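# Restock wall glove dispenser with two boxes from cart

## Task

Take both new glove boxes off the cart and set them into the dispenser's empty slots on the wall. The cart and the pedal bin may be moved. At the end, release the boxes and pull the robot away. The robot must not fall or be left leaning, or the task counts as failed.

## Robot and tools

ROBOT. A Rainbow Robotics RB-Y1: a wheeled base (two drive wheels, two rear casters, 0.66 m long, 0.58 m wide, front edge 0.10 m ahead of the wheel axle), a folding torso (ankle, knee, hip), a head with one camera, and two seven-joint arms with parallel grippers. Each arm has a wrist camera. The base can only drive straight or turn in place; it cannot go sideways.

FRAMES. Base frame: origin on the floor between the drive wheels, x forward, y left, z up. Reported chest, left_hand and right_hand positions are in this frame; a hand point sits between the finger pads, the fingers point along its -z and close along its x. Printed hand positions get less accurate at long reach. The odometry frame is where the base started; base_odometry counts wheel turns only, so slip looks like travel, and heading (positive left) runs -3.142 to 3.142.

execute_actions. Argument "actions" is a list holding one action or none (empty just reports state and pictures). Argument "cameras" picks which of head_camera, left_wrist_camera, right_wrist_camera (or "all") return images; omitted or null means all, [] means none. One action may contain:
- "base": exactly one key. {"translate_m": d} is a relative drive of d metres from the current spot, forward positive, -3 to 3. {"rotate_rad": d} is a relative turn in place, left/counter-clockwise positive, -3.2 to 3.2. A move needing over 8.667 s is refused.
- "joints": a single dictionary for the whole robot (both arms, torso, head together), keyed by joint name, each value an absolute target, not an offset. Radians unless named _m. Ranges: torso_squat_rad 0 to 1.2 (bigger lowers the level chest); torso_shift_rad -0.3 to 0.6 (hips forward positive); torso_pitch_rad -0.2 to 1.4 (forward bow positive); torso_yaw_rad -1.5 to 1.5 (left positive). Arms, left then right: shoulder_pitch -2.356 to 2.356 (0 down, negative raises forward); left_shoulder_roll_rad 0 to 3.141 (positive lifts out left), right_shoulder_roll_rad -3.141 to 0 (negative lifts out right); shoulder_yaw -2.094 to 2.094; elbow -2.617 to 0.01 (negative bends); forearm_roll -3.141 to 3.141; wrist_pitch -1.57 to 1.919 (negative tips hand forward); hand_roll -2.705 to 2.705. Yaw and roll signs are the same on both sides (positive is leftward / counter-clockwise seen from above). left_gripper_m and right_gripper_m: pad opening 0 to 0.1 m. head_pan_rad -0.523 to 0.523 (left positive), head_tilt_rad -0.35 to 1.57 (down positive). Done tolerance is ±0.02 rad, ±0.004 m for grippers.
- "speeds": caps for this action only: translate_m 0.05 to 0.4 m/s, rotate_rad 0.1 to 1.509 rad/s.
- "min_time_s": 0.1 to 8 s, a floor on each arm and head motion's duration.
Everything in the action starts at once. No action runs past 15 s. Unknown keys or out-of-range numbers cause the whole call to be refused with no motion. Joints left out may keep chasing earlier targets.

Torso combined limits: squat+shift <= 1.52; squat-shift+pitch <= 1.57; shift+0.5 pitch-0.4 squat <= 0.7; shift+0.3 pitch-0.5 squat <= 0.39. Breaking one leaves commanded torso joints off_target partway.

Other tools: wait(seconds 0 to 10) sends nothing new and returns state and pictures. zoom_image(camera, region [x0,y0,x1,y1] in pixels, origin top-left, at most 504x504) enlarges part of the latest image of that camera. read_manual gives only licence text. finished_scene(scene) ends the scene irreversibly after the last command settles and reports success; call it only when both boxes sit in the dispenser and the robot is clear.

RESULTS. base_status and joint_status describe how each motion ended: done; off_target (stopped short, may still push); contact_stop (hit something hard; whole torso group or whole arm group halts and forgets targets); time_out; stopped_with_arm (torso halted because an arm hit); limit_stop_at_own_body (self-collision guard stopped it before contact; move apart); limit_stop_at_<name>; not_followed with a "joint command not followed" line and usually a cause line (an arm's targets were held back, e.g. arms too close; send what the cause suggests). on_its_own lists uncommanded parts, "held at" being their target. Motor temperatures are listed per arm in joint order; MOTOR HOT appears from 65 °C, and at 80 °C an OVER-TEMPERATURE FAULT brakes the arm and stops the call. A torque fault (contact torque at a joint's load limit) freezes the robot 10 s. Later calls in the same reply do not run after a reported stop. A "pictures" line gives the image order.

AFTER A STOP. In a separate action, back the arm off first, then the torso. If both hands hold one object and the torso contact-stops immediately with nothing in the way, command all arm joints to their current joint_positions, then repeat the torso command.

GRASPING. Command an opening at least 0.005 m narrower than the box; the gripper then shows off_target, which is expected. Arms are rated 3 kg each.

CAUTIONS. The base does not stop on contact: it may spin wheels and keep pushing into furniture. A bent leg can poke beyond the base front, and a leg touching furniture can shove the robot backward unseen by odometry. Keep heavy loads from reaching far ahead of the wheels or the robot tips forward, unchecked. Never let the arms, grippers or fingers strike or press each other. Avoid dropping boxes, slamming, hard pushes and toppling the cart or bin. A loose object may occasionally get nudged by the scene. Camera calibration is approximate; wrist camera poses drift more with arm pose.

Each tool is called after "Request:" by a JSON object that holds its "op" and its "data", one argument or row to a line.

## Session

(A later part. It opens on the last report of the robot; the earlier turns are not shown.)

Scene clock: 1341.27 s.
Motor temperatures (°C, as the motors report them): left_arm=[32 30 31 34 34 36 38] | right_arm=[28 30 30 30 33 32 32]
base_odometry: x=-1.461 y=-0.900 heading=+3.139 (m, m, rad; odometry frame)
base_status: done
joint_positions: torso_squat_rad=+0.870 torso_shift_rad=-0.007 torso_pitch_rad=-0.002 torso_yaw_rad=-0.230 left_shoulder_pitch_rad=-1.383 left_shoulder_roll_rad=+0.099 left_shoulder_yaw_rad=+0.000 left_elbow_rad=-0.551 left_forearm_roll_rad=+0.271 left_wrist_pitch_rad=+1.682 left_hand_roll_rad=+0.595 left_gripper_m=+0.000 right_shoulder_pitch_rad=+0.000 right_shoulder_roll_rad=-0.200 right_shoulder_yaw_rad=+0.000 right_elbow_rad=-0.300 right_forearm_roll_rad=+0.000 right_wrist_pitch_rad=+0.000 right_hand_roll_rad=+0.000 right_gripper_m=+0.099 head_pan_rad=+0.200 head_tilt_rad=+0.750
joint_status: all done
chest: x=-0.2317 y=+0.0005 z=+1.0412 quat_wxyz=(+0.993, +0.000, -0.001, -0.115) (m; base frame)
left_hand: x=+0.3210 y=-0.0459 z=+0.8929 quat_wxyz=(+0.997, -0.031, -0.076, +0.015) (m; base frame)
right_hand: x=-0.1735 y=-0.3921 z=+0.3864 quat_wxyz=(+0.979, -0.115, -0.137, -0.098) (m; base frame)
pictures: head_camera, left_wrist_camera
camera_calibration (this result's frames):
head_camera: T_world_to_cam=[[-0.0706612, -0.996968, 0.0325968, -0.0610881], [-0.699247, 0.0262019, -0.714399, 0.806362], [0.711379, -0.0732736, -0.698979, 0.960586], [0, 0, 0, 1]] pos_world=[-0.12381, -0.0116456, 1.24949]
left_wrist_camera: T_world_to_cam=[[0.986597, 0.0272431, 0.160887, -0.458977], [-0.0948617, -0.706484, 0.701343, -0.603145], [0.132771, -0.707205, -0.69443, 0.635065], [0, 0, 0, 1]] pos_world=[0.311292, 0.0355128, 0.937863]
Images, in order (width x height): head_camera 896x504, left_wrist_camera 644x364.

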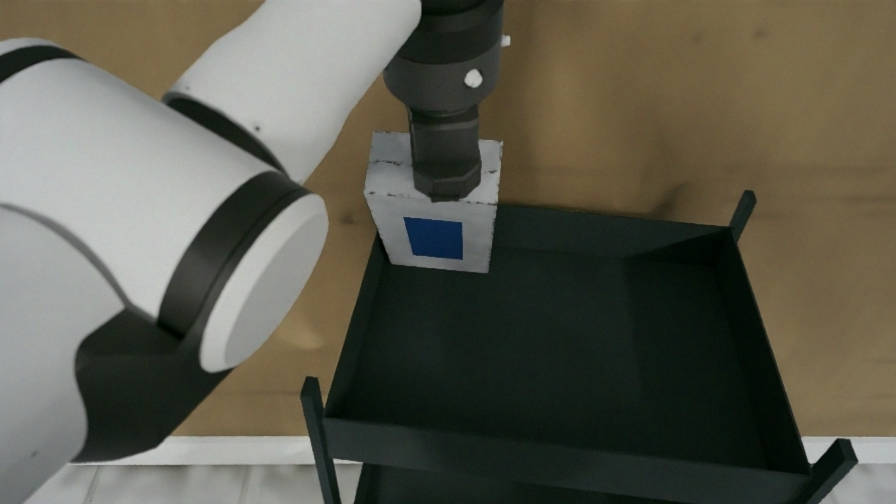

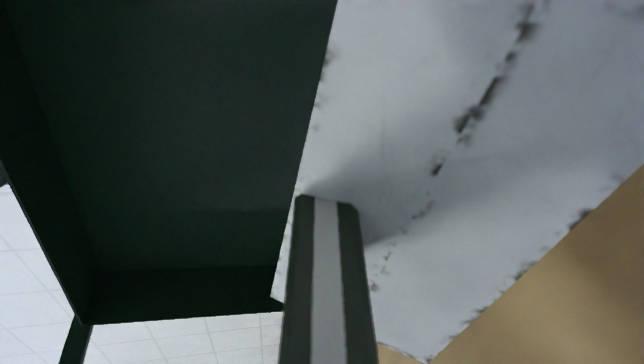

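Nearly upright. A bit more, then release upward.

Request:
{"op": "execute_actions", "data": {
  "actions": [
    {"joints":{"torso_squat_rad":0.85},"base":{"translate_m":0.03},"speeds":{"translate_m":0.05}}
  ],
  "cameras": ["head_camera"]
}}

Request:
{"op": "execute_actions", "data": {
  "actions": [
    {"joints":{"torso_squat_rad":0.7}}
  ],
  "cameras": ["head_camera","left_wrist_camera"]
}}

Scene clock: 1346.83 s.
Motor temperatures (°C, as the motors report them): left_arm=[32 30 31 34 34 36 38] | right_arm=[28 30 30 30 33 32 32]
base_odometry: x=-1.491 y=-0.900 heading=+3.138 (m, m, rad; odometry frame)
base_status: done
joint_positions: torso_squat_rad=+0.850 torso_shift_rad=-0.007 torso_pitch_rad=-0.001 torso_yaw_rad=-0.230 left_shoulder_pitch_rad=-1.384 left_shoulder_roll_rad=+0.099 left_shoulder_yaw_rad=+0.000 left_elbow_rad=-0.552 left_forearm_roll_rad=+0.271 left_wrist_pitch_rad=+1.681 left_hand_roll_rad=+0.595 left_gripper_m=+0.000 right_shoulder_pitch_rad=+0.000 right_shoulder_roll_rad=-0.200 right_shoulder_yaw_rad=+0.000 right_elbow_rad=-0.300 right_forearm_roll_rad=+0.000 right_wrist_pitch_rad=+0.000 right_hand_roll_rad=+0.000 right_gripper_m=+0.099 head_pan_rad=+0.200 head_tilt_rad=+0.750
joint_status: all done
chest: x=-0.2317 y=+0.0005 z=+1.0518 quat_wxyz=(+0.993, +0.000, -0.001, -0.115) (m; base frame)
left_hand: x=+0.3212 y=-0.0462 z=+0.9040 quat_wxyz=(+0.996, -0.031, -0.077, +0.015) (m; base frame)
right_hand: x=-0.1736 y=-0.3921 z=+0.3970 quat_wxyz=(+0.979, -0.115, -0.137, -0.098) (m; base frame)
pictures: head_camera
camera_calibration (this result's frames):
head_camera: T_world_to_cam=[[-0.0706958, -0.996965, 0.0326029, -0.0614399], [-0.699309, 0.0262284, -0.714338, 0.813851], [0.711315, -0.0733002, -0.699041, 0.96807], [0, 0, 0, 1]] pos_world=[-0.123813, -0.0116397, 1.26009]
Images, in order (width x height): head_camera 896x504.

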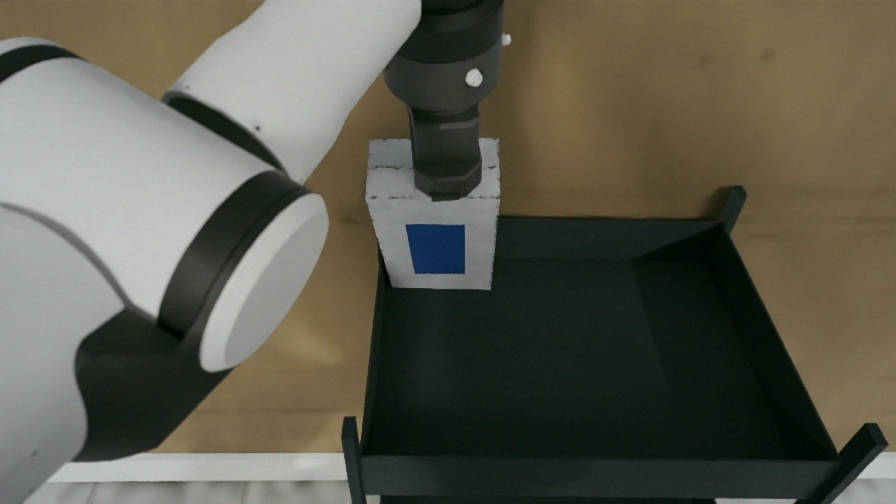

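Scene clock: 1348.13 s.
Motor temperatures (°C, as the motors report them): left_arm=[32 30 31 34 34 36 38] | right_arm=[28 30 30 30 33 32 32]
base_odometry: x=-1.491 y=-0.900 heading=+3.139 (m, m, rad; odometry frame)
base_status: not commanded
joint_positions: torso_squat_rad=+0.700 torso_shift_rad=-0.006 torso_pitch_rad=+0.000 torso_yaw_rad=-0.230 left_shoulder_pitch_rad=-1.381 left_shoulder_roll_rad=+0.099 left_shoulder_yaw_rad=+0.000 left_elbow_rad=-0.550 left_forearm_roll_rad=+0.270 left_wrist_pitch_rad=+1.681 left_hand_roll_rad=+0.595 left_gripper_m=+0.000 right_shoulder_pitch_rad=+0.000 right_shoulder_roll_rad=-0.200 right_shoulder_yaw_rad=+0.000 right_elbow_rad=-0.300 right_forearm_roll_rad=+0.000 right_wrist_pitch_rad=+0.000 right_hand_roll_rad=+0.000 right_gripper_m=+0.099 head_pan_rad=+0.200 head_tilt_rad=+0.750
joint_status: all done
chest: x=-0.2314 y=+0.0006 z=+1.1253 quat_wxyz=(+0.993, +0.000, +0.000, -0.115) (m; base frame)
left_hand: x=+0.3209 y=-0.0449 z=+0.9744 quat_wxyz=(+0.997, -0.030, -0.074, +0.016) (m; base frame)
right_hand: x=-0.1743 y=-0.3920 z=+0.4704 quat_wxyz=(+0.979, -0.115, -0.136, -0.098) (m; base frame)
pictures: head_camera, left_wrist_camera
camera_calibration (this result's frames):
head_camera: T_world_to_cam=[[-0.0706471, -0.996965, 0.0327118, -0.0638554], [-0.700409, 0.0262294, -0.71326, 0.865069], [0.710237, -0.0733013, -0.700136, 1.02019], [0, 0, 0, 1]] pos_world=[-0.123186, -0.0115705, 1.33338]
left_wrist_camera: T_world_to_cam=[[0.987179, 0.0285864, 0.157036, -0.468389], [-0.0910246, -0.707354, 0.700974, -0.660601], [0.131118, -0.706281, -0.695683, 0.694152], [0, 0, 0, 1]] pos_world=[0.311237, 0.0363776, 1.01953]
Images, in order (width x height): head_camera 896x504, left_wrist_camera 644x364.

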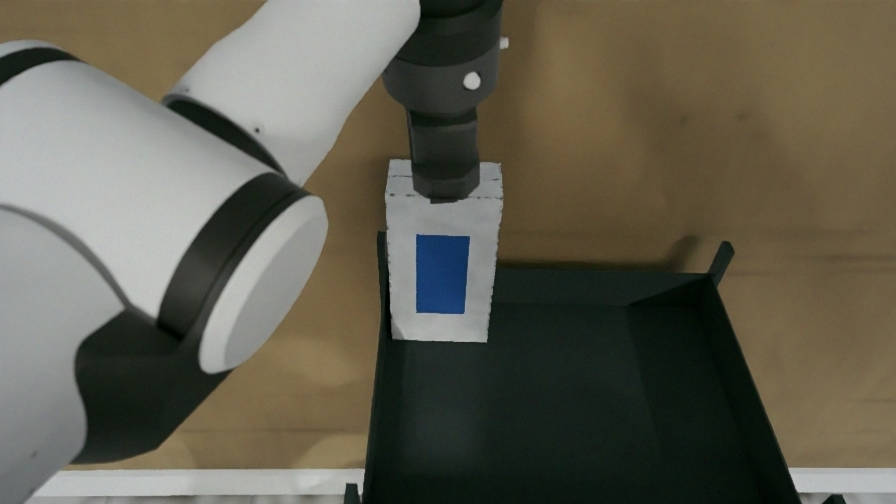

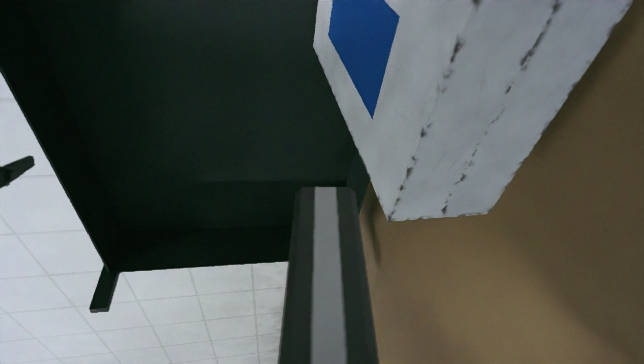

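Request:
{"op": "execute_actions", "data": {
  "actions": [
    {"joints":{"left_gripper_m":0.098,"torso_yaw_rad":-0.17,"left_hand_roll_rad":0.535},"base":{"translate_m":0.04},"speeds":{"translate_m":0.05}}
  ],
  "cameras": ["head_camera","left_wrist_camera"]
}}

Scene clock: 1355.07 s.
Motor temperatures (°C, as the motors report them): left_arm=[32 30 31 34 34 35 38] | right_arm=[28 30 30 30 33 32 32]
base_odometry: x=-1.530 y=-0.900 heading=+3.138 (m, m, rad; odometry frame)
base_status: done
joint_positions: torso_squat_rad=+0.700 torso_shift_rad=-0.006 torso_pitch_rad=+0.000 torso_yaw_rad=-0.170 left_shoulder_pitch_rad=-1.380 left_shoulder_roll_rad=+0.099 left_shoulder_yaw_rad=+0.000 left_elbow_rad=-0.550 left_forearm_roll_rad=+0.270 left_wrist_pitch_rad=+1.681 left_hand_roll_rad=+0.535 left_gripper_m=+0.098 right_shoulder_pitch_rad=+0.000 right_shoulder_roll_rad=-0.200 right_shoulder_yaw_rad=+0.000 right_elbow_rad=-0.300 right_forearm_roll_rad=+0.000 right_wrist_pitch_rad=+0.000 right_hand_roll_rad=+0.000 right_gripper_m=+0.099 head_pan_rad=+0.200 head_tilt_rad=+0.750
joint_status: all done
chest: x=-0.2315 y=+0.0006 z=+1.1253 quat_wxyz=(+0.996, +0.000, +0.000, -0.085) (m; base frame)
left_hand: x=+0.3226 y=-0.0115 z=+0.9744 quat_wxyz=(+0.997, -0.026, -0.076, +0.016) (m; base frame)
right_hand: x=-0.1507 y=-0.3879 z=+0.4704 quat_wxyz=(+0.982, -0.111, -0.140, -0.069) (m; base frame)
pictures: head_camera, left_wrist_camera
camera_calibration (this result's frames):
head_camera: T_world_to_cam=[[-0.0107571, -0.999408, 0.0326672, -0.0499679], [-0.700607, -0.0157767, -0.713373, 0.865123], [0.713467, -0.0305607, -0.700023, 1.02085], [0, 0, 0, 1]] pos_world=[-0.122771, -0.0050916, 1.33341]
left_wrist_camera: T_world_to_cam=[[0.986654, 0.028434, 0.160332, -0.474079], [-0.0922268, -0.713895, 0.694152, -0.62978], [0.134198, -0.699675, -0.701745, 0.7225], [0, 0, 0, 1]] pos_world=[0.312711, 0.0693983, 1.02018]
Images, in order (width x height): head_camera 896x504, left_wrist_camera 644x364.

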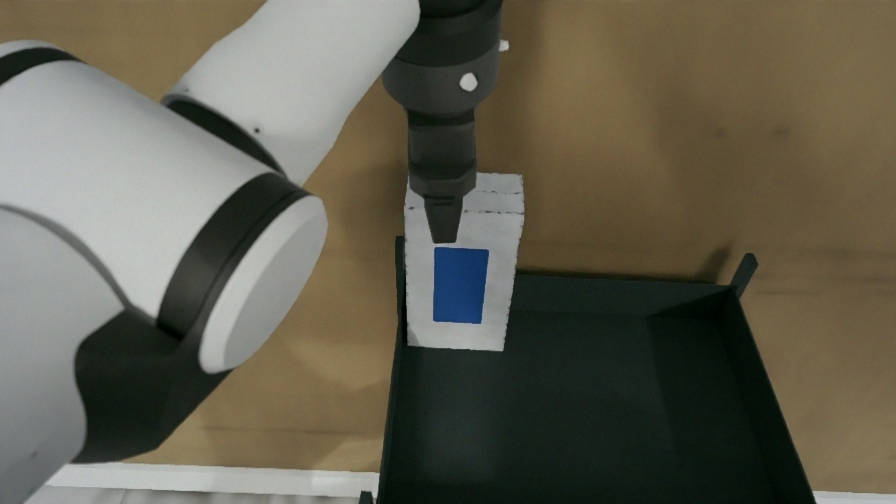

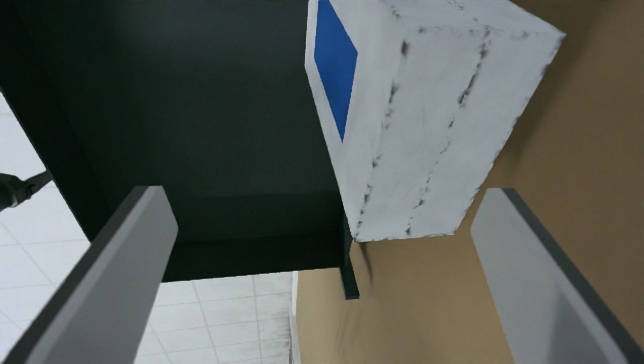

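Request:
{"op": "execute_actions", "data": {
  "actions": [
    {"base":{"translate_m":0.028},"speeds":{"translate_m":0.05},"joints":{"torso_yaw_rad":-0.19,"left_hand_roll_rad":0.555}}
  ],
  "cameras": []
}}

Request:
{"op": "execute_actions", "data": {
  "actions": [
    {"joints":{"torso_squat_rad":0.8}}
  ],
  "cameras": ["head_camera","left_wrist_camera"]
}}

Scene clock: 1371.33 s.
Motor temperatures (°C, as the motors report them): left_arm=[32 30 31 34 34 35 38] | right_arm=[28 30 30 30 33 32 32]
base_odometry: x=-1.557 y=-0.900 heading=+3.138 (m, m, rad; odometry frame)
base_status: done
joint_positions: torso_squat_rad=+0.700 torso_shift_rad=-0.006 torso_pitch_rad=+0.000 torso_yaw_rad=-0.190 left_shoulder_pitch_rad=-1.380 left_shoulder_roll_rad=+0.099 left_shoulder_yaw_rad=+0.000 left_elbow_rad=-0.550 left_forearm_roll_rad=+0.270 left_wrist_pitch_rad=+1.681 left_hand_roll_rad=+0.555 left_gripper_m=+0.098 right_shoulder_pitch_rad=+0.000 right_shoulder_roll_rad=-0.200 right_shoulder_yaw_rad=+0.000 right_elbow_rad=-0.300 right_forearm_roll_rad=+0.000 right_wrist_pitch_rad=+0.000 right_hand_roll_rad=+0.000 right_gripper_m=+0.099 head_pan_rad=+0.200 head_tilt_rad=+0.750
joint_status: all done
chest: x=-0.2315 y=+0.0006 z=+1.1253 quat_wxyz=(+0.995, +0.000, +0.000, -0.095) (m; base frame)
left_hand: x=+0.3222 y=-0.0226 z=+0.9743 quat_wxyz=(+0.997, -0.027, -0.075, +0.016) (m; base frame)
right_hand: x=-0.1586 y=-0.3894 z=+0.4704 quat_wxyz=(+0.981, -0.113, -0.139, -0.078) (m; base frame)
pictures: none
No camera images: the call's "cameras" was empty. Leave "cameras" out to get every camera's image.

Scene clock: 1386.33 s.
Motor temperatures (°C, as the motors report them): left_arm=[32 30 31 34 34 34 38] | right_arm=[28 30 30 30 33 32 32]
base_odometry: x=-1.557 y=-0.900 heading=+3.138 (m, m, rad; odometry frame)
base_status: not commanded
joint_positions: torso_squat_rad=+0.800 torso_shift_rad=-0.006 torso_pitch_rad=+0.000 torso_yaw_rad=-0.190 left_shoulder_pitch_rad=-1.380 left_shoulder_roll_rad=+0.099 left_shoulder_yaw_rad=+0.000 left_elbow_rad=-0.550 left_forearm_roll_rad=+0.270 left_wrist_pitch_rad=+1.681 left_hand_roll_rad=+0.555 left_gripper_m=+0.098 right_shoulder_pitch_rad=+0.000 right_shoulder_roll_rad=-0.200 right_shoulder_yaw_rad=+0.000 right_elbow_rad=-0.300 right_forearm_roll_rad=+0.000 right_wrist_pitch_rad=+0.000 right_hand_roll_rad=+0.000 right_gripper_m=+0.099 head_pan_rad=+0.200 head_tilt_rad=+0.750
joint_status: all done
chest: x=-0.2313 y=+0.0005 z=+1.0776 quat_wxyz=(+0.995, +0.000, +0.000, -0.095) (m; base frame)
left_hand: x=+0.3225 y=-0.0226 z=+0.9268 quat_wxyz=(+0.997, -0.027, -0.075, +0.016) (m; base frame)
right_hand: x=-0.1582 y=-0.3895 z=+0.4228 quat_wxyz=(+0.981, -0.113, -0.139, -0.078) (m; base frame)
pictures: head_camera, left_wrist_camera
camera_calibration (this result's frames):
head_camera: T_world_to_cam=[[-0.0307042, -0.998995, 0.0326534, -0.0530534], [-0.700631, -0.00178838, -0.713521, 0.831402], [0.712863, -0.0447861, -0.699872, 0.987026], [0, 0, 0, 1]] pos_world=[-0.122737, -0.00730819, 1.28575]
left_wrist_camera: T_world_to_cam=[[0.986803, 0.0285507, 0.159387, -0.465162], [-0.0918816, -0.711785, 0.696362, -0.606795], [0.133331, -0.701817, -0.699769, 0.679722], [0, 0, 0, 1]] pos_world=[0.312642, 0.0584137, 0.972338]
Images, in order (width x height): head_camera 896x504, left_wrist_camera 644x364.

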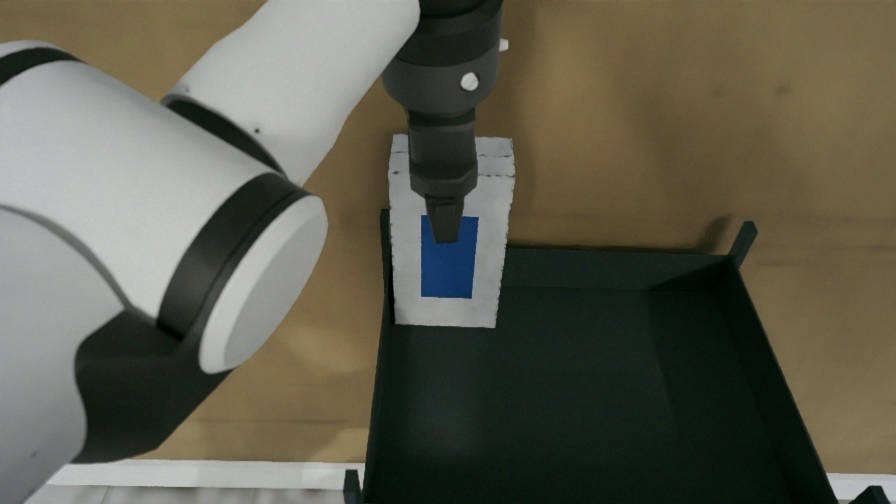

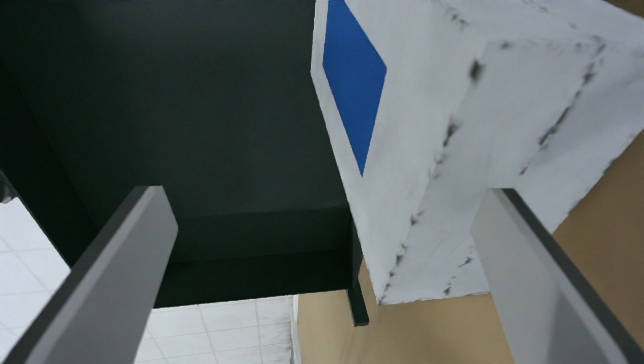

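Request:
{"op": "execute_actions", "data": {
  "actions": [
    {"joints":{"torso_squat_rad":0.68}}
  ],
  "cameras": []
}}

Request:
{"op": "execute_actions", "data": {
  "actions": [
    {"joints":{"torso_shift_rad":0.09}}
  ],
  "cameras": ["head_camera","left_wrist_camera"]
}}

Scene clock: 1406.97 s.
Motor temperatures (°C, as the motors report them): left_arm=[32 30 31 34 34 34 38] | right_arm=[28 30 30 30 33 32 32]
base_odometry: x=-1.557 y=-0.900 heading=+3.138 (m, m, rad; odometry frame)
base_status: not commanded
joint_positions: torso_squat_rad=+0.680 torso_shift_rad=-0.006 torso_pitch_rad=+0.000 torso_yaw_rad=-0.190 left_shoulder_pitch_rad=-1.380 left_shoulder_roll_rad=+0.099 left_shoulder_yaw_rad=+0.000 left_elbow_rad=-0.550 left_forearm_roll_rad=+0.270 left_wrist_pitch_rad=+1.681 left_hand_roll_rad=+0.555 left_gripper_m=+0.098 right_shoulder_pitch_rad=+0.000 right_shoulder_roll_rad=-0.200 right_shoulder_yaw_rad=+0.000 right_elbow_rad=-0.300 right_forearm_roll_rad=+0.000 right_wrist_pitch_rad=+0.000 right_hand_roll_rad=+0.000 right_gripper_m=+0.099 head_pan_rad=+0.200 head_tilt_rad=+0.750
joint_status: all done
chest: x=-0.2314 y=+0.0006 z=+1.1342 quat_wxyz=(+0.995, +0.000, +0.000, -0.095) (m; base frame)
left_hand: x=+0.3222 y=-0.0226 z=+0.9831 quat_wxyz=(+0.997, -0.027, -0.075, +0.016) (m; base frame)
right_hand: x=-0.1586 y=-0.3894 z=+0.4793 quat_wxyz=(+0.981, -0.113, -0.139, -0.078) (m; base frame)
pictures: none
No camera images: the call's "cameras" was empty. Leave "cameras" out to get every camera's image.

Scene clock: 1421.97 s.
Motor temperatures (°C, as the motors report them): left_arm=[32 30 31 34 34 34 38] | right_arm=[28 30 30 30 33 32 32]
base_odometry: x=-1.557 y=-0.900 heading=+3.138 (m, m, rad; odometry frame)
base_status: not commanded
joint_positions: torso_squat_rad=+0.680 torso_shift_rad=+0.090 torso_pitch_rad=+0.000 torso_yaw_rad=-0.190 left_shoulder_pitch_rad=-1.380 left_shoulder_roll_rad=+0.099 left_shoulder_yaw_rad=+0.000 left_elbow_rad=-0.550 left_forearm_roll_rad=+0.270 left_wrist_pitch_rad=+1.681 left_hand_roll_rad=+0.555 left_gripper_m=+0.098 right_shoulder_pitch_rad=+0.000 right_shoulder_roll_rad=-0.200 right_shoulder_yaw_rad=+0.000 right_elbow_rad=-0.300 right_forearm_roll_rad=+0.000 right_wrist_pitch_rad=+0.000 right_hand_roll_rad=+0.000 right_gripper_m=+0.099 head_pan_rad=+0.200 head_tilt_rad=+0.750
joint_status: all done
chest: x=-0.1791 y=+0.0006 z=+1.1320 quat_wxyz=(+0.995, +0.000, +0.000, -0.095) (m; base frame)
left_hand: x=+0.3746 y=-0.0226 z=+0.9810 quat_wxyz=(+0.997, -0.027, -0.075, +0.016) (m; base frame)
right_hand: x=-0.1063 y=-0.3894 z=+0.4771 quat_wxyz=(+0.981, -0.113, -0.139, -0.078) (m; base frame)
pictures: head_camera, left_wrist_camera
camera_calibration (this result's frames):
head_camera: T_world_to_cam=[[-0.0306942, -0.998995, 0.0326626, -0.0531869], [-0.700847, -0.00178841, -0.713309, 0.906482], [0.712651, -0.044786, -0.700088, 0.98813], [0, 0, 0, 1]] pos_world=[-0.0705191, -0.00725793, 1.34012]
left_wrist_camera: T_world_to_cam=[[0.986854, 0.0285564, 0.159071, -0.524935], [-0.0916538, -0.711789, 0.696388, -0.63984], [0.133111, -0.701812, -0.699815, 0.710886], [0, 0, 0, 1]] pos_world=[0.364763, 0.0584676, 1.02657]
Images, in order (width x height): head_camera 896x504, left_wrist_camera 644x364.

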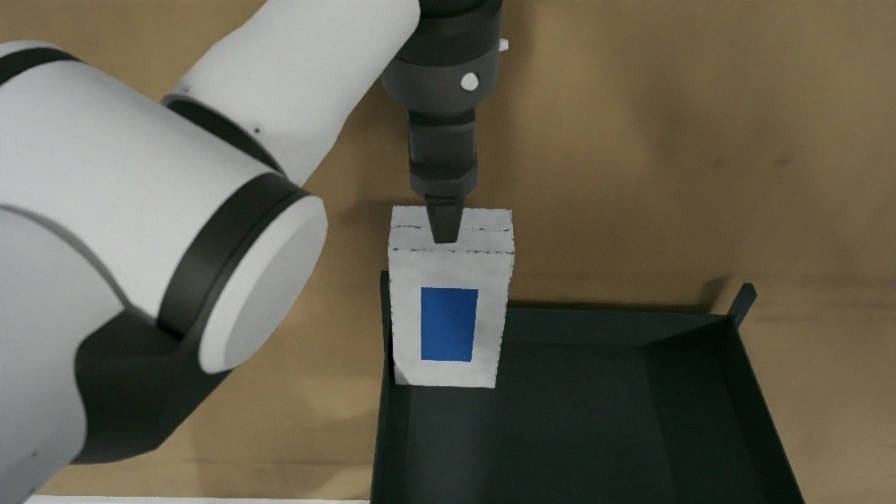

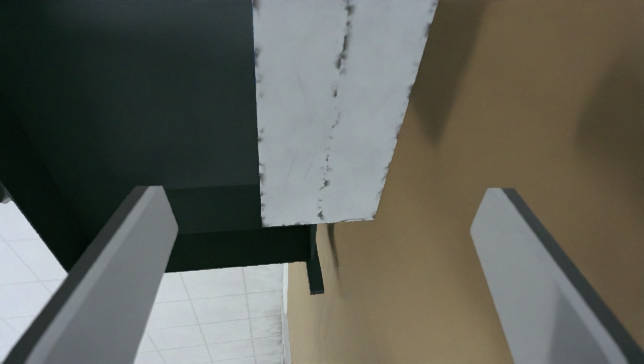

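Request:
{"op": "execute_actions", "data": {
  "actions": [
    {"base":{"translate_m":-0.003},"joints":{"torso_squat_rad":0.8}}
  ],
  "cameras": ["head_camera","left_wrist_camera"]
}}

Scene clock: 1428.13 s.
Motor temperatures (°C, as the motors report them): left_arm=[33 30 31 34 34 34 38] | right_arm=[28 30 30 30 33 32 32]
base_odometry: x=-1.554 y=-0.900 heading=+3.138 (m, m, rad; odometry frame)
base_status: done
joint_positions: torso_squat_rad=+0.800 torso_shift_rad=+0.089 torso_pitch_rad=-0.001 torso_yaw_rad=-0.190 left_shoulder_pitch_rad=-1.380 left_shoulder_roll_rad=+0.099 left_shoulder_yaw_rad=+0.000 left_elbow_rad=-0.550 left_forearm_roll_rad=+0.270 left_wrist_pitch_rad=+1.681 left_hand_roll_rad=+0.555 left_gripper_m=+0.098 right_shoulder_pitch_rad=+0.000 right_shoulder_roll_rad=-0.200 right_shoulder_yaw_rad=+0.000 right_elbow_rad=-0.300 right_forearm_roll_rad=+0.000 right_wrist_pitch_rad=+0.000 right_hand_roll_rad=+0.000 right_gripper_m=+0.099 head_pan_rad=+0.200 head_tilt_rad=+0.750
joint_status: all done
chest: x=-0.1850 y=+0.0005 z=+1.0757 quat_wxyz=(+0.995, +0.000, -0.001, -0.095) (m; base frame)
left_hand: x=+0.3688 y=-0.0226 z=+0.9252 quat_wxyz=(+0.997, -0.027, -0.075, +0.016) (m; base frame)
right_hand: x=-0.1114 y=-0.3895 z=+0.4208 quat_wxyz=(+0.981, -0.112, -0.139, -0.079) (m; base frame)
pictures: head_camera, left_wrist_camera
camera_calibration (this result's frames):
head_camera: T_world_to_cam=[[-0.0307517, -0.998997, 0.0325347, -0.0515111], [-0.69996, -0.00171248, -0.71418, 0.863237], [0.71352, -0.0447352, -0.699205, 0.952104], [0, 0, 0, 1]] pos_world=[-0.0766987, -0.00738856, 1.2839]
left_wrist_camera: T_world_to_cam=[[0.986673, 0.0285786, 0.160189, -0.511364], [-0.092409, -0.711885, 0.69619, -0.601141], [0.133932, -0.701714, -0.699756, 0.672242], [0, 0, 0, 1]] pos_world=[0.358963, 0.0583929, 0.970829]
Images, in order (width x height): head_camera 896x504, left_wrist_camera 644x364.

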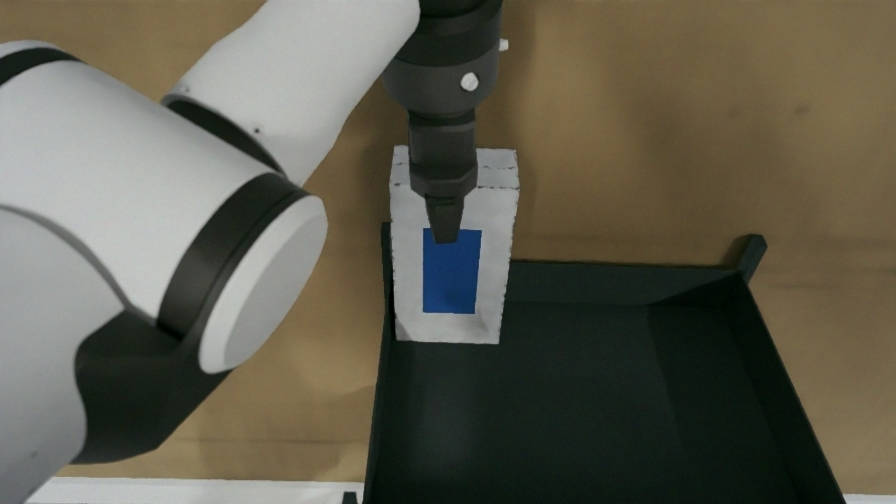

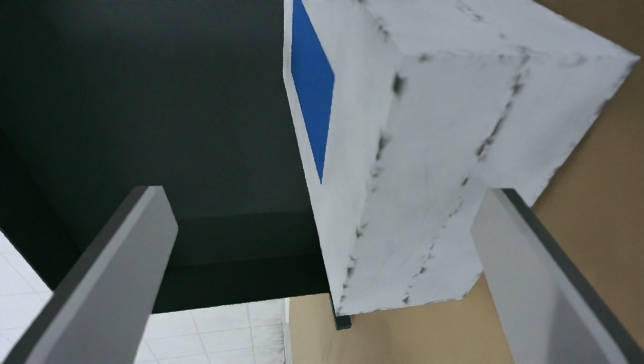

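Request:
{"op": "execute_actions", "data": {
  "actions": [
    {"joints":{"torso_squat_rad":0.66,"torso_shift_rad":0.07}}
  ],
  "cameras": []
}}

Request:
{"op": "execute_actions", "data": {
  "actions": [
    {"joints":{"torso_pitch_rad":0.12,"left_wrist_pitch_rad":1.57,"head_tilt_rad":0.65}}
  ],
  "cameras": ["head_camera","left_wrist_camera"]
}}

Scene clock: 1447.07 s.
Motor temperatures (°C, as the motors report them): left_arm=[33 30 31 34 34 34 38] | right_arm=[28 30 30 30 33 32 32]
base_odometry: x=-1.554 y=-0.900 heading=+3.137 (m, m, rad; odometry frame)
base_status: not commanded
joint_positions: torso_squat_rad=+0.660 torso_shift_rad=+0.070 torso_pitch_rad=+0.000 torso_yaw_rad=-0.190 left_shoulder_pitch_rad=-1.380 left_shoulder_roll_rad=+0.099 left_shoulder_yaw_rad=+0.000 left_elbow_rad=-0.550 left_forearm_roll_rad=+0.270 left_wrist_pitch_rad=+1.681 left_hand_roll_rad=+0.555 left_gripper_m=+0.098 right_shoulder_pitch_rad=+0.000 right_shoulder_roll_rad=-0.200 right_shoulder_yaw_rad=+0.000 right_elbow_rad=-0.300 right_forearm_roll_rad=+0.000 right_wrist_pitch_rad=+0.000 right_hand_roll_rad=+0.000 right_gripper_m=+0.099 head_pan_rad=+0.200 head_tilt_rad=+0.750
joint_status: all done
chest: x=-0.1893 y=+0.0005 z=+1.1415 quat_wxyz=(+0.995, +0.000, +0.000, -0.095) (m; base frame)
left_hand: x=+0.3644 y=-0.0226 z=+0.9904 quat_wxyz=(+0.997, -0.027, -0.075, +0.016) (m; base frame)
right_hand: x=-0.1165 y=-0.3894 z=+0.4866 quat_wxyz=(+0.981, -0.113, -0.139, -0.078) (m; base frame)
pictures: none
No camera images: the call's "cameras" was empty. Leave "cameras" out to get every camera's image.

Scene clock: 1448.30 s.
Motor temperatures (°C, as the motors report them): left_arm=[33 30 31 34 34 34 38] | right_arm=[28 30 30 30 33 32 32]
base_odometry: x=-1.554 y=-0.900 heading=+3.137 (m, m, rad; odometry frame)
base_status: not commanded
joint_positions: torso_squat_rad=+0.660 torso_shift_rad=+0.070 torso_pitch_rad=+0.120 torso_yaw_rad=-0.190 left_shoulder_pitch_rad=-1.380 left_shoulder_roll_rad=+0.099 left_shoulder_yaw_rad=+0.000 left_elbow_rad=-0.550 left_forearm_roll_rad=+0.270 left_wrist_pitch_rad=+1.570 left_hand_roll_rad=+0.555 left_gripper_m=+0.098 right_shoulder_pitch_rad=+0.000 right_shoulder_roll_rad=-0.200 right_shoulder_yaw_rad=+0.000 right_elbow_rad=-0.300 right_forearm_roll_rad=+0.000 right_wrist_pitch_rad=+0.000 right_hand_roll_rad=+0.000 right_gripper_m=+0.099 head_pan_rad=+0.200 head_tilt_rad=+0.650
joint_status: all done
chest: x=-0.1523 y=+0.0005 z=+1.1393 quat_wxyz=(+0.994, -0.006, +0.060, -0.095) (m; base frame)
left_hand: x=+0.4014 y=-0.0352 z=+0.9259 quat_wxyz=(+0.996, -0.054, -0.063, +0.019) (m; base frame)
right_hand: x=-0.1584 y=-0.3894 z=+0.4804 quat_wxyz=(+0.987, -0.117, -0.080, -0.072) (m; base frame)
pictures: head_camera, left_wrist_camera
camera_calibration (this result's frames):
head_camera: T_world_to_cam=[[-0.0302105, -0.999025, 0.0321885, -0.0511349], [-0.714872, -0.000912223, -0.699255, 0.923986], [0.698603, -0.0441354, -0.714147, 0.971709], [0, 0, 0, 1]] pos_world=[-0.0198514, -0.00735539, 1.34169]
left_wrist_camera: T_world_to_cam=[[0.990318, 0.0364739, 0.133939, -0.520134], [-0.0748442, -0.672318, 0.736469, -0.650505], [0.116911, -0.739363, -0.663079, 0.631071], [0, 0, 0, 1]] pos_world=[0.392632, 0.0482158, 0.967193]
Images, in order (width x height): head_camera 896x504, left_wrist_camera 644x364.

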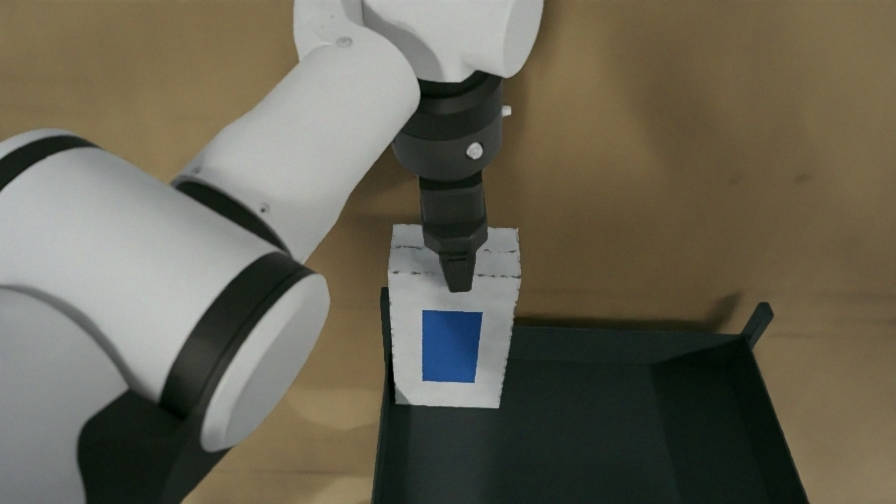

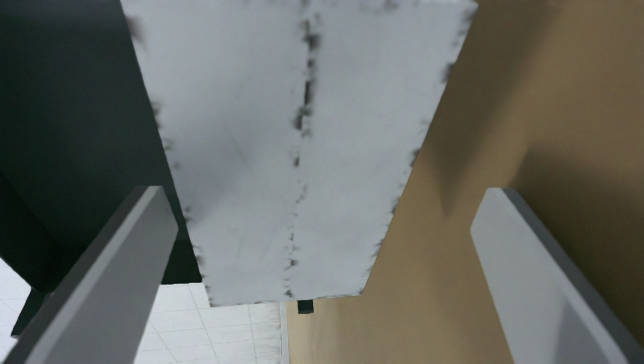

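Request:
{"op": "execute_actions", "data": {
  "actions": [
    {"joints":{"torso_squat_rad":0.7}}
  ],
  "cameras": []
}}

Request:
{"op": "execute_actions", "data": {
  "actions": [
    {"joints":{"left_gripper_m":0.04}}
  ],
  "cameras": ["left_wrist_camera"]
}}

Request:
{"op": "execute_actions", "data": {
  "actions": [
    {"joints":{"torso_squat_rad":0.3}}
  ],
  "cameras": ["head_camera"]
}}

Scene clock: 1456.13 s.
Motor temperatures (°C, as the motors report them): left_arm=[33 30 31 34 34 34 38] | right_arm=[28 30 30 30 33 32 32]
base_odometry: x=-1.554 y=-0.900 heading=+3.137 (m, m, rad; odometry frame)
base_status: not commanded
joint_positions: torso_squat_rad=+0.700 torso_shift_rad=+0.070 torso_pitch_rad=+0.120 torso_yaw_rad=-0.190 left_shoulder_pitch_rad=-1.380 left_shoulder_roll_rad=+0.099 left_shoulder_yaw_rad=+0.000 left_elbow_rad=-0.550 left_forearm_roll_rad=+0.270 left_wrist_pitch_rad=+1.570 left_hand_roll_rad=+0.555 left_gripper_m=+0.098 right_shoulder_pitch_rad=+0.000 right_shoulder_roll_rad=-0.200 right_shoulder_yaw_rad=+0.000 right_elbow_rad=-0.300 right_forearm_roll_rad=+0.000 right_wrist_pitch_rad=+0.000 right_hand_roll_rad=+0.000 right_gripper_m=+0.099 head_pan_rad=+0.200 head_tilt_rad=+0.650
joint_status: all done
chest: x=-0.1537 y=+0.0005 z=+1.1218 quat_wxyz=(+0.994, -0.006, +0.060, -0.095) (m; base frame)
left_hand: x=+0.4001 y=-0.0352 z=+0.9084 quat_wxyz=(+0.996, -0.054, -0.063, +0.019) (m; base frame)
right_hand: x=-0.1596 y=-0.3894 z=+0.4629 quat_wxyz=(+0.987, -0.117, -0.080, -0.072) (m; base frame)
pictures: none
No camera images: the call's "cameras" was empty. Leave "cameras" out to get every camera's image.

Scene clock: 1457.20 s.
Motor temperatures (°C, as the motors report them): left_arm=[33 30 31 34 34 34 38] | right_arm=[28 30 30 30 33 32 32]
base_odometry: x=-1.554 y=-0.900 heading=+3.137 (m, m, rad; odometry frame)
base_status: not commanded
joint_positions: torso_squat_rad=+0.700 torso_shift_rad=+0.070 torso_pitch_rad=+0.120 torso_yaw_rad=-0.190 left_shoulder_pitch_rad=-1.380 left_shoulder_roll_rad=+0.099 left_shoulder_yaw_rad=+0.000 left_elbow_rad=-0.550 left_forearm_roll_rad=+0.270 left_wrist_pitch_rad=+1.570 left_hand_roll_rad=+0.555 left_gripper_m=+0.056 right_shoulder_pitch_rad=+0.000 right_shoulder_roll_rad=-0.200 right_shoulder_yaw_rad=+0.000 right_elbow_rad=-0.300 right_forearm_roll_rad=+0.000 right_wrist_pitch_rad=+0.000 right_hand_roll_rad=+0.000 right_gripper_m=+0.099 head_pan_rad=+0.200 head_tilt_rad=+0.650
joint_status: left_gripper_m off_target (ended at +0.056, target +0.040)
chest: x=-0.1537 y=+0.0005 z=+1.1218 quat_wxyz=(+0.994, -0.006, +0.060, -0.095) (m; base frame)
left_hand: x=+0.4001 y=-0.0352 z=+0.9084 quat_wxyz=(+0.996, -0.054, -0.063, +0.019) (m; base frame)
right_hand: x=-0.1596 y=-0.3894 z=+0.4629 quat_wxyz=(+0.987, -0.117, -0.080, -0.072) (m; base frame)
pictures: left_wrist_camera
camera_calibration (this result's frames):
left_wrist_camera: T_world_to_cam=[[0.9903, 0.0364787, 0.134073, -0.516635], [-0.0749414, -0.672313, 0.736464, -0.637699], [0.117004, -0.739367, -0.663058, 0.619568], [0, 0, 0, 1]] pos_world=[0.391342, 0.0482008, 0.949718]
Images, in order (width x height): left_wrist_camera 644x364.

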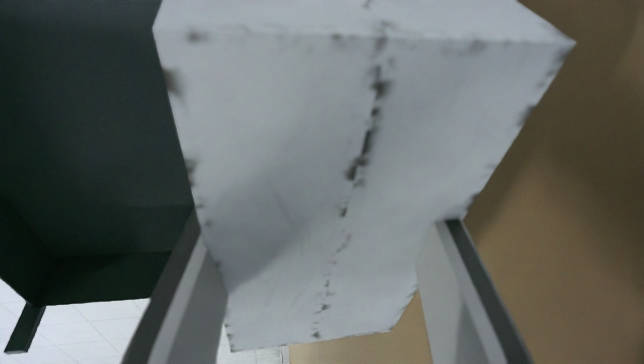

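Scene clock: 1459.40 s.
Motor temperatures (°C, as the motors report them): left_arm=[33 30 31 34 34 34 38] | right_arm=[28 30 30 30 33 32 32]
base_odometry: x=-1.554 y=-0.900 heading=+3.137 (m, m, rad; odometry frame)
base_status: not commanded
joint_positions: torso_squat_rad=+0.300 torso_shift_rad=+0.070 torso_pitch_rad=+0.120 torso_yaw_rad=-0.190 left_shoulder_pitch_rad=-1.378 left_shoulder_roll_rad=+0.097 left_shoulder_yaw_rad=+0.000 left_elbow_rad=-0.548 left_forearm_roll_rad=+0.271 left_wrist_pitch_rad=+1.571 left_hand_roll_rad=+0.555 left_gripper_m=+0.056 right_shoulder_pitch_rad=+0.000 right_shoulder_roll_rad=-0.200 right_shoulder_yaw_rad=+0.000 right_elbow_rad=-0.300 right_forearm_roll_rad=+0.000 right_wrist_pitch_rad=+0.000 right_hand_roll_rad=+0.000 right_gripper_m=+0.099 head_pan_rad=+0.200 head_tilt_rad=+0.650
joint_status: all done
chest: x=-0.1444 y=+0.0006 z=+1.2548 quat_wxyz=(+0.994, -0.006, +0.060, -0.095) (m; base frame)
left_hand: x=+0.4074 y=-0.0354 z=+1.0390 quat_wxyz=(+0.997, -0.054, -0.059, +0.018) (m; base frame)
right_hand: x=-0.1505 y=-0.3893 z=+0.5959 quat_wxyz=(+0.987, -0.117, -0.080, -0.072) (m; base frame)
pictures: head_camera
camera_calibration (this result's frames):
head_camera: T_world_to_cam=[[-0.0302079, -0.999025, 0.032191, -0.0545135], [-0.714932, -0.000911977, -0.699193, 1.01032], [0.698541, -0.0441356, -0.714208, 1.04866], [0, 0, 0, 1]] pos_world=[-0.0118716, -0.00725559, 1.45713]
Images, in order (width x height): head_camera 896x504.

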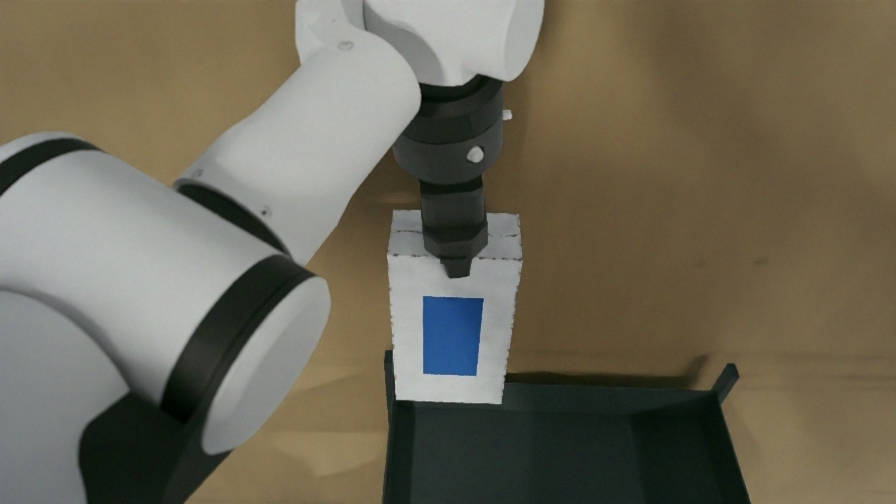

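Request:
{"op": "execute_actions", "data": {
  "actions": [
    {"joints":{"torso_squat_rad":0.0,"torso_shift_rad":0.0}}
  ],
  "cameras": []
}}

Request:
{"op": "execute_actions", "data": {
  "actions": [
    {"base":{"translate_m":-0.5},"speeds":{"translate_m":0.2}}
  ],
  "cameras": []
}}

Request:
{"op": "execute_actions", "data": {
  "actions": [
    {"joints":{"torso_pitch_rad":0.06,"left_wrist_pitch_rad":1.625},"min_time_s":1}
  ],
  "cameras": []
}}

Request:
{"op": "execute_actions", "data": {
  "actions": [
    {"joints":{"torso_pitch_rad":0.0,"left_wrist_pitch_rad":1.68,"head_tilt_rad":0.8},"min_time_s":1}
  ],
  "cameras": ["head_camera"]
}}

Scene clock: 1472.80 s.
Motor temperatures (°C, as the motors report them): left_arm=[34 30 31 35 34 36 38] | right_arm=[27 30 30 30 33 32 32]
base_odometry: x=-1.554 y=-0.900 heading=+3.137 (m, m, rad; odometry frame)
base_status: not commanded
joint_positions: torso_squat_rad=+0.000 torso_shift_rad=+0.000 torso_pitch_rad=+0.120 torso_yaw_rad=-0.190 left_shoulder_pitch_rad=-1.379 left_shoulder_roll_rad=+0.099 left_shoulder_yaw_rad=+0.000 left_elbow_rad=-0.550 left_forearm_roll_rad=+0.270 left_wrist_pitch_rad=+1.570 left_hand_roll_rad=+0.555 left_gripper_m=+0.056 right_shoulder_pitch_rad=+0.000 right_shoulder_roll_rad=-0.200 right_shoulder_yaw_rad=+0.000 right_elbow_rad=-0.300 right_forearm_roll_rad=+0.000 right_wrist_pitch_rad=+0.000 right_hand_roll_rad=+0.000 right_gripper_m=+0.099 head_pan_rad=+0.200 head_tilt_rad=+0.650
joint_status: all done
chest: x=-0.1909 y=+0.0007 z=+1.2877 quat_wxyz=(+0.994, -0.006, +0.060, -0.095) (m; base frame)
left_hand: x=+0.3623 y=-0.0350 z=+1.0733 quat_wxyz=(+0.996, -0.054, -0.062, +0.019) (m; base frame)
right_hand: x=-0.1971 y=-0.3893 z=+0.6288 quat_wxyz=(+0.987, -0.117, -0.079, -0.072) (m; base frame)
pictures: none
No camera images: the call's "cameras" was empty. Leave "cameras" out to get every camera's image.

Scene clock: 1476.20 s.
Motor temperatures (°C, as the motors report them): left_arm=[34 30 31 35 34 36 38] | right_arm=[27 30 30 30 33 32 32]
base_odometry: x=-1.054 y=-0.902 heading=+3.136 (m, m, rad; odometry frame)
base_status: done
joint_positions: torso_squat_rad=+0.000 torso_shift_rad=+0.000 torso_pitch_rad=+0.120 torso_yaw_rad=-0.190 left_shoulder_pitch_rad=-1.379 left_shoulder_roll_rad=+0.099 left_shoulder_yaw_rad=+0.000 left_elbow_rad=-0.550 left_forearm_roll_rad=+0.270 left_wrist_pitch_rad=+1.570 left_hand_roll_rad=+0.555 left_gripper_m=+0.056 right_shoulder_pitch_rad=+0.000 right_shoulder_roll_rad=-0.200 right_shoulder_yaw_rad=+0.000 right_elbow_rad=-0.300 right_forearm_roll_rad=+0.000 right_wrist_pitch_rad=+0.000 right_hand_roll_rad=+0.000 right_gripper_m=+0.099 head_pan_rad=+0.200 head_tilt_rad=+0.650
joint_status: not commanded
chest: x=-0.1910 y=+0.0007 z=+1.2877 quat_wxyz=(+0.994, -0.006, +0.060, -0.095) (m; base frame)
left_hand: x=+0.3624 y=-0.0350 z=+1.0736 quat_wxyz=(+0.996, -0.054, -0.062, +0.019) (m; base frame)
right_hand: x=-0.1971 y=-0.3893 z=+0.6288 quat_wxyz=(+0.987, -0.117, -0.080, -0.072) (m; base frame)
pictures: none
No camera images: the call's "cameras" was empty. Leave "cameras" out to get every camera's image.

Scene clock: 1477.53 s.
Motor temperatures (°C, as the motors report them): left_arm=[34 30 31 35 34 36 38] | right_arm=[27 30 30 30 33 32 32]
base_odometry: x=-1.054 y=-0.902 heading=+3.136 (m, m, rad; odometry frame)
base_status: not commanded
joint_positions: torso_squat_rad=+0.000 torso_shift_rad=+0.000 torso_pitch_rad=+0.060 torso_yaw_rad=-0.190 left_shoulder_pitch_rad=-1.379 left_shoulder_roll_rad=+0.099 left_shoulder_yaw_rad=+0.000 left_elbow_rad=-0.550 left_forearm_roll_rad=+0.270 left_wrist_pitch_rad=+1.625 left_hand_roll_rad=+0.555 left_gripper_m=+0.056 right_shoulder_pitch_rad=+0.000 right_shoulder_roll_rad=-0.200 right_shoulder_yaw_rad=+0.000 right_elbow_rad=-0.300 right_forearm_roll_rad=+0.000 right_wrist_pitch_rad=+0.000 right_hand_roll_rad=+0.000 right_gripper_m=+0.099 head_pan_rad=+0.200 head_tilt_rad=+0.650
joint_status: all done
chest: x=-0.2094 y=+0.0007 z=+1.2894 quat_wxyz=(+0.995, -0.003, +0.030, -0.095) (m; base frame)
left_hand: x=+0.3450 y=-0.0288 z=+1.1064 quat_wxyz=(+0.997, -0.041, -0.068, +0.017) (m; base frame)
right_hand: x=-0.1760 y=-0.3893 z=+0.6313 quat_wxyz=(+0.985, -0.115, -0.109, -0.075) (m; base frame)
pictures: none
No camera images: the call's "cameras" was empty. Leave "cameras" out to get every camera's image.

Scene clock: 1478.87 s.
Motor temperatures (°C, as the motors report them): left_arm=[34 30 31 35 34 35 38] | right_arm=[27 30 30 30 33 32 32]
base_odometry: x=-1.054 y=-0.902 heading=+3.136 (m, m, rad; odometry frame)
base_status: not commanded
joint_positions: torso_squat_rad=+0.000 torso_shift_rad=+0.000 torso_pitch_rad=+0.000 torso_yaw_rad=-0.190 left_shoulder_pitch_rad=-1.379 left_shoulder_roll_rad=+0.099 left_shoulder_yaw_rad=+0.000 left_elbow_rad=-0.550 left_forearm_roll_rad=+0.270 left_wrist_pitch_rad=+1.680 left_hand_roll_rad=+0.555 left_gripper_m=+0.056 right_shoulder_pitch_rad=+0.000 right_shoulder_roll_rad=-0.200 right_shoulder_yaw_rad=+0.000 right_elbow_rad=-0.300 right_forearm_roll_rad=+0.000 right_wrist_pitch_rad=+0.000 right_hand_roll_rad=+0.000 right_gripper_m=+0.099 head_pan_rad=+0.200 head_tilt_rad=+0.800
joint_status: all done
chest: x=-0.2279 y=+0.0007 z=+1.2899 quat_wxyz=(+0.995, +0.000, +0.000, -0.095) (m; base frame)
left_hand: x=+0.3257 y=-0.0225 z=+1.1382 quat_wxyz=(+0.997, -0.027, -0.075, +0.016) (m; base frame)
right_hand: x=-0.1552 y=-0.3893 z=+0.6350 quat_wxyz=(+0.981, -0.113, -0.139, -0.078) (m; base frame)
pictures: head_camera
camera_calibration (this result's frames):
head_camera: T_world_to_cam=[[-0.0290416, -0.99898, 0.034575, -0.0622858], [-0.73568, -0.00205533, -0.677327, 0.924104], [0.676707, -0.0451067, -0.73487, 1.17787], [0, 0, 0, 1]] pos_world=[-0.119039, -0.00719289, 1.49366]
Images, in order (width x height): head_camera 896x504.

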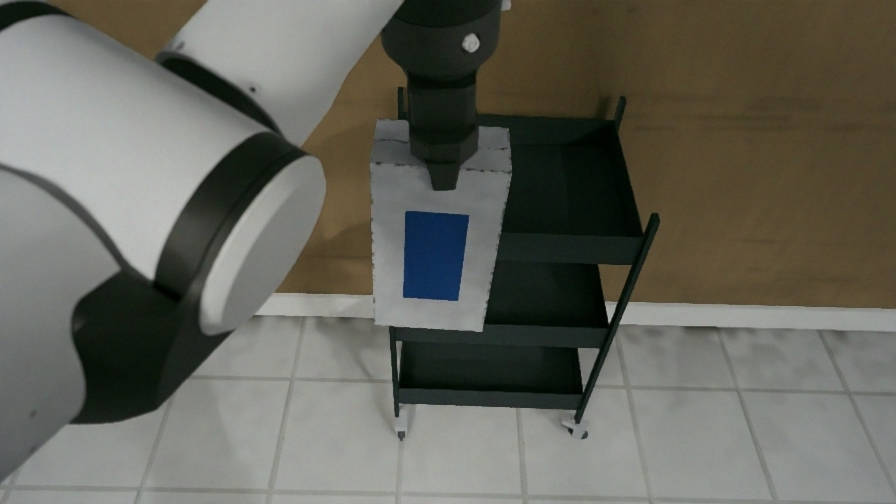

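Request:
{"op": "execute_actions", "data": {
  "actions": [
    {"base":{"translate_m":-1.69},"speeds":{"translate_m":0.3}}
  ],
  "cameras": []
}}

Request:
{"op": "execute_actions", "data": {
  "actions": [
    {"base":{"rotate_rad":1.578},"speeds":{"rotate_rad":0.6}}
  ],
  "cameras": []
}}

Request:
{"op": "execute_actions", "data": {
  "actions": [
    {"base":{"translate_m":1.55},"speeds":{"translate_m":0.3},"joints":{"head_pan_rad":0.0}}
  ],
  "cameras": ["head_camera"]
}}

Scene clock: 1495.73 s.
Motor temperatures (°C, as the motors report them): left_arm=[34 30 31 35 34 35 38] | right_arm=[27 30 30 30 33 32 32]
base_odometry: x=+0.636 y=-0.913 heading=+3.135 (m, m, rad; odometry frame)
base_status: done
joint_positions: torso_squat_rad=+0.000 torso_shift_rad=+0.000 torso_pitch_rad=+0.000 torso_yaw_rad=-0.190 left_shoulder_pitch_rad=-1.379 left_shoulder_roll_rad=+0.099 left_shoulder_yaw_rad=+0.000 left_elbow_rad=-0.550 left_forearm_roll_rad=+0.270 left_wrist_pitch_rad=+1.680 left_hand_roll_rad=+0.555 left_gripper_m=+0.056 right_shoulder_pitch_rad=+0.000 right_shoulder_roll_rad=-0.200 right_shoulder_yaw_rad=+0.000 right_elbow_rad=-0.300 right_forearm_roll_rad=+0.000 right_wrist_pitch_rad=+0.000 right_hand_roll_rad=+0.000 right_gripper_m=+0.099 head_pan_rad=+0.200 head_tilt_rad=+0.800
joint_status: not commanded
chest: x=-0.2280 y=+0.0007 z=+1.2899 quat_wxyz=(+0.995, +0.000, +0.000, -0.095) (m; base frame)
left_hand: x=+0.3256 y=-0.0225 z=+1.1383 quat_wxyz=(+0.997, -0.027, -0.075, +0.016) (m; base frame)
right_hand: x=-0.1551 y=-0.3893 z=+0.6350 quat_wxyz=(+0.981, -0.113, -0.139, -0.078) (m; base frame)
pictures: none
No camera images: the call's "cameras" was empty. Leave "cameras" out to get every camera's image.

Scene clock: 1499.90 s.
Motor temperatures (°C, as the motors report them): left_arm=[34 30 31 35 34 35 38] | right_arm=[27 30 30 30 33 32 32]
base_odometry: x=+0.636 y=-0.912 heading=-1.570 (m, m, rad; odometry frame)
base_status: done
joint_positions: torso_squat_rad=+0.000 torso_shift_rad=+0.000 torso_pitch_rad=+0.000 torso_yaw_rad=-0.190 left_shoulder_pitch_rad=-1.379 left_shoulder_roll_rad=+0.099 left_shoulder_yaw_rad=+0.000 left_elbow_rad=-0.550 left_forearm_roll_rad=+0.270 left_wrist_pitch_rad=+1.680 left_hand_roll_rad=+0.555 left_gripper_m=+0.056 right_shoulder_pitch_rad=+0.000 right_shoulder_roll_rad=-0.200 right_shoulder_yaw_rad=+0.000 right_elbow_rad=-0.300 right_forearm_roll_rad=+0.000 right_wrist_pitch_rad=+0.000 right_hand_roll_rad=+0.000 right_gripper_m=+0.099 head_pan_rad=+0.200 head_tilt_rad=+0.800
joint_status: not commanded
chest: x=-0.2280 y=+0.0007 z=+1.2899 quat_wxyz=(+0.995, +0.000, +0.000, -0.095) (m; base frame)
left_hand: x=+0.3256 y=-0.0224 z=+1.1383 quat_wxyz=(+0.997, -0.027, -0.075, +0.016) (m; base frame)
right_hand: x=-0.1551 y=-0.3893 z=+0.6350 quat_wxyz=(+0.981, -0.113, -0.139, -0.078) (m; base frame)
pictures: none
No camera images: the call's "cameras" was empty. Leave "cameras" out to get every camera's image.

Scene clock: 1506.40 s.
Motor temperatures (°C, as the motors report them): left_arm=[34 30 31 35 34 34 38] | right_arm=[27 30 30 30 33 32 32]
base_odometry: x=+0.637 y=-2.462 heading=-1.570 (m, m, rad; odometry frame)
base_status: done
joint_positions: torso_squat_rad=+0.000 torso_shift_rad=+0.000 torso_pitch_rad=+0.000 torso_yaw_rad=-0.190 left_shoulder_pitch_rad=-1.380 left_shoulder_roll_rad=+0.099 left_shoulder_yaw_rad=+0.000 left_elbow_rad=-0.550 left_forearm_roll_rad=+0.270 left_wrist_pitch_rad=+1.680 left_hand_roll_rad=+0.555 left_gripper_m=+0.056 right_shoulder_pitch_rad=+0.000 right_shoulder_roll_rad=-0.200 right_shoulder_yaw_rad=+0.000 right_elbow_rad=-0.300 right_forearm_roll_rad=+0.000 right_wrist_pitch_rad=+0.000 right_hand_roll_rad=+0.000 right_gripper_m=+0.099 head_pan_rad=+0.000 head_tilt_rad=+0.800
joint_status: all done
chest: x=-0.2279 y=+0.0007 z=+1.2899 quat_wxyz=(+0.995, +0.000, +0.000, -0.095) (m; base frame)
left_hand: x=+0.3257 y=-0.0224 z=+1.1382 quat_wxyz=(+0.997, -0.027, -0.075, +0.016) (m; base frame)
right_hand: x=-0.1551 y=-0.3893 z=+0.6350 quat_wxyz=(+0.981, -0.113, -0.139, -0.078) (m; base frame)
pictures: head_camera
camera_calibration (this result's frames):
head_camera: T_world_to_cam=[[-0.226871, -0.973308, 0.0346601, -0.103063], [-0.721419, 0.144036, -0.677354, 0.927604], [0.654281, -0.178676, -0.734841, 1.17273], [0, 0, 0, 1]] pos_world=[-0.121488, -0.0243813, 1.49366]
Images, in order (width x height): head_camera 896x504.

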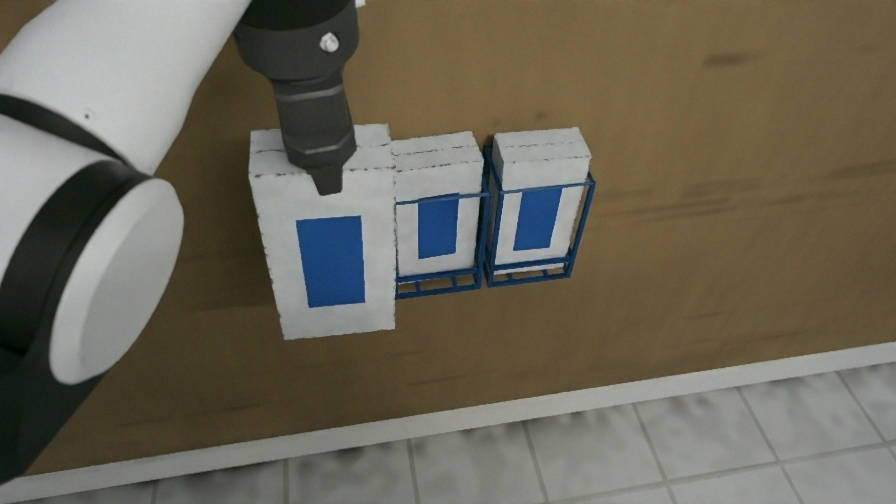

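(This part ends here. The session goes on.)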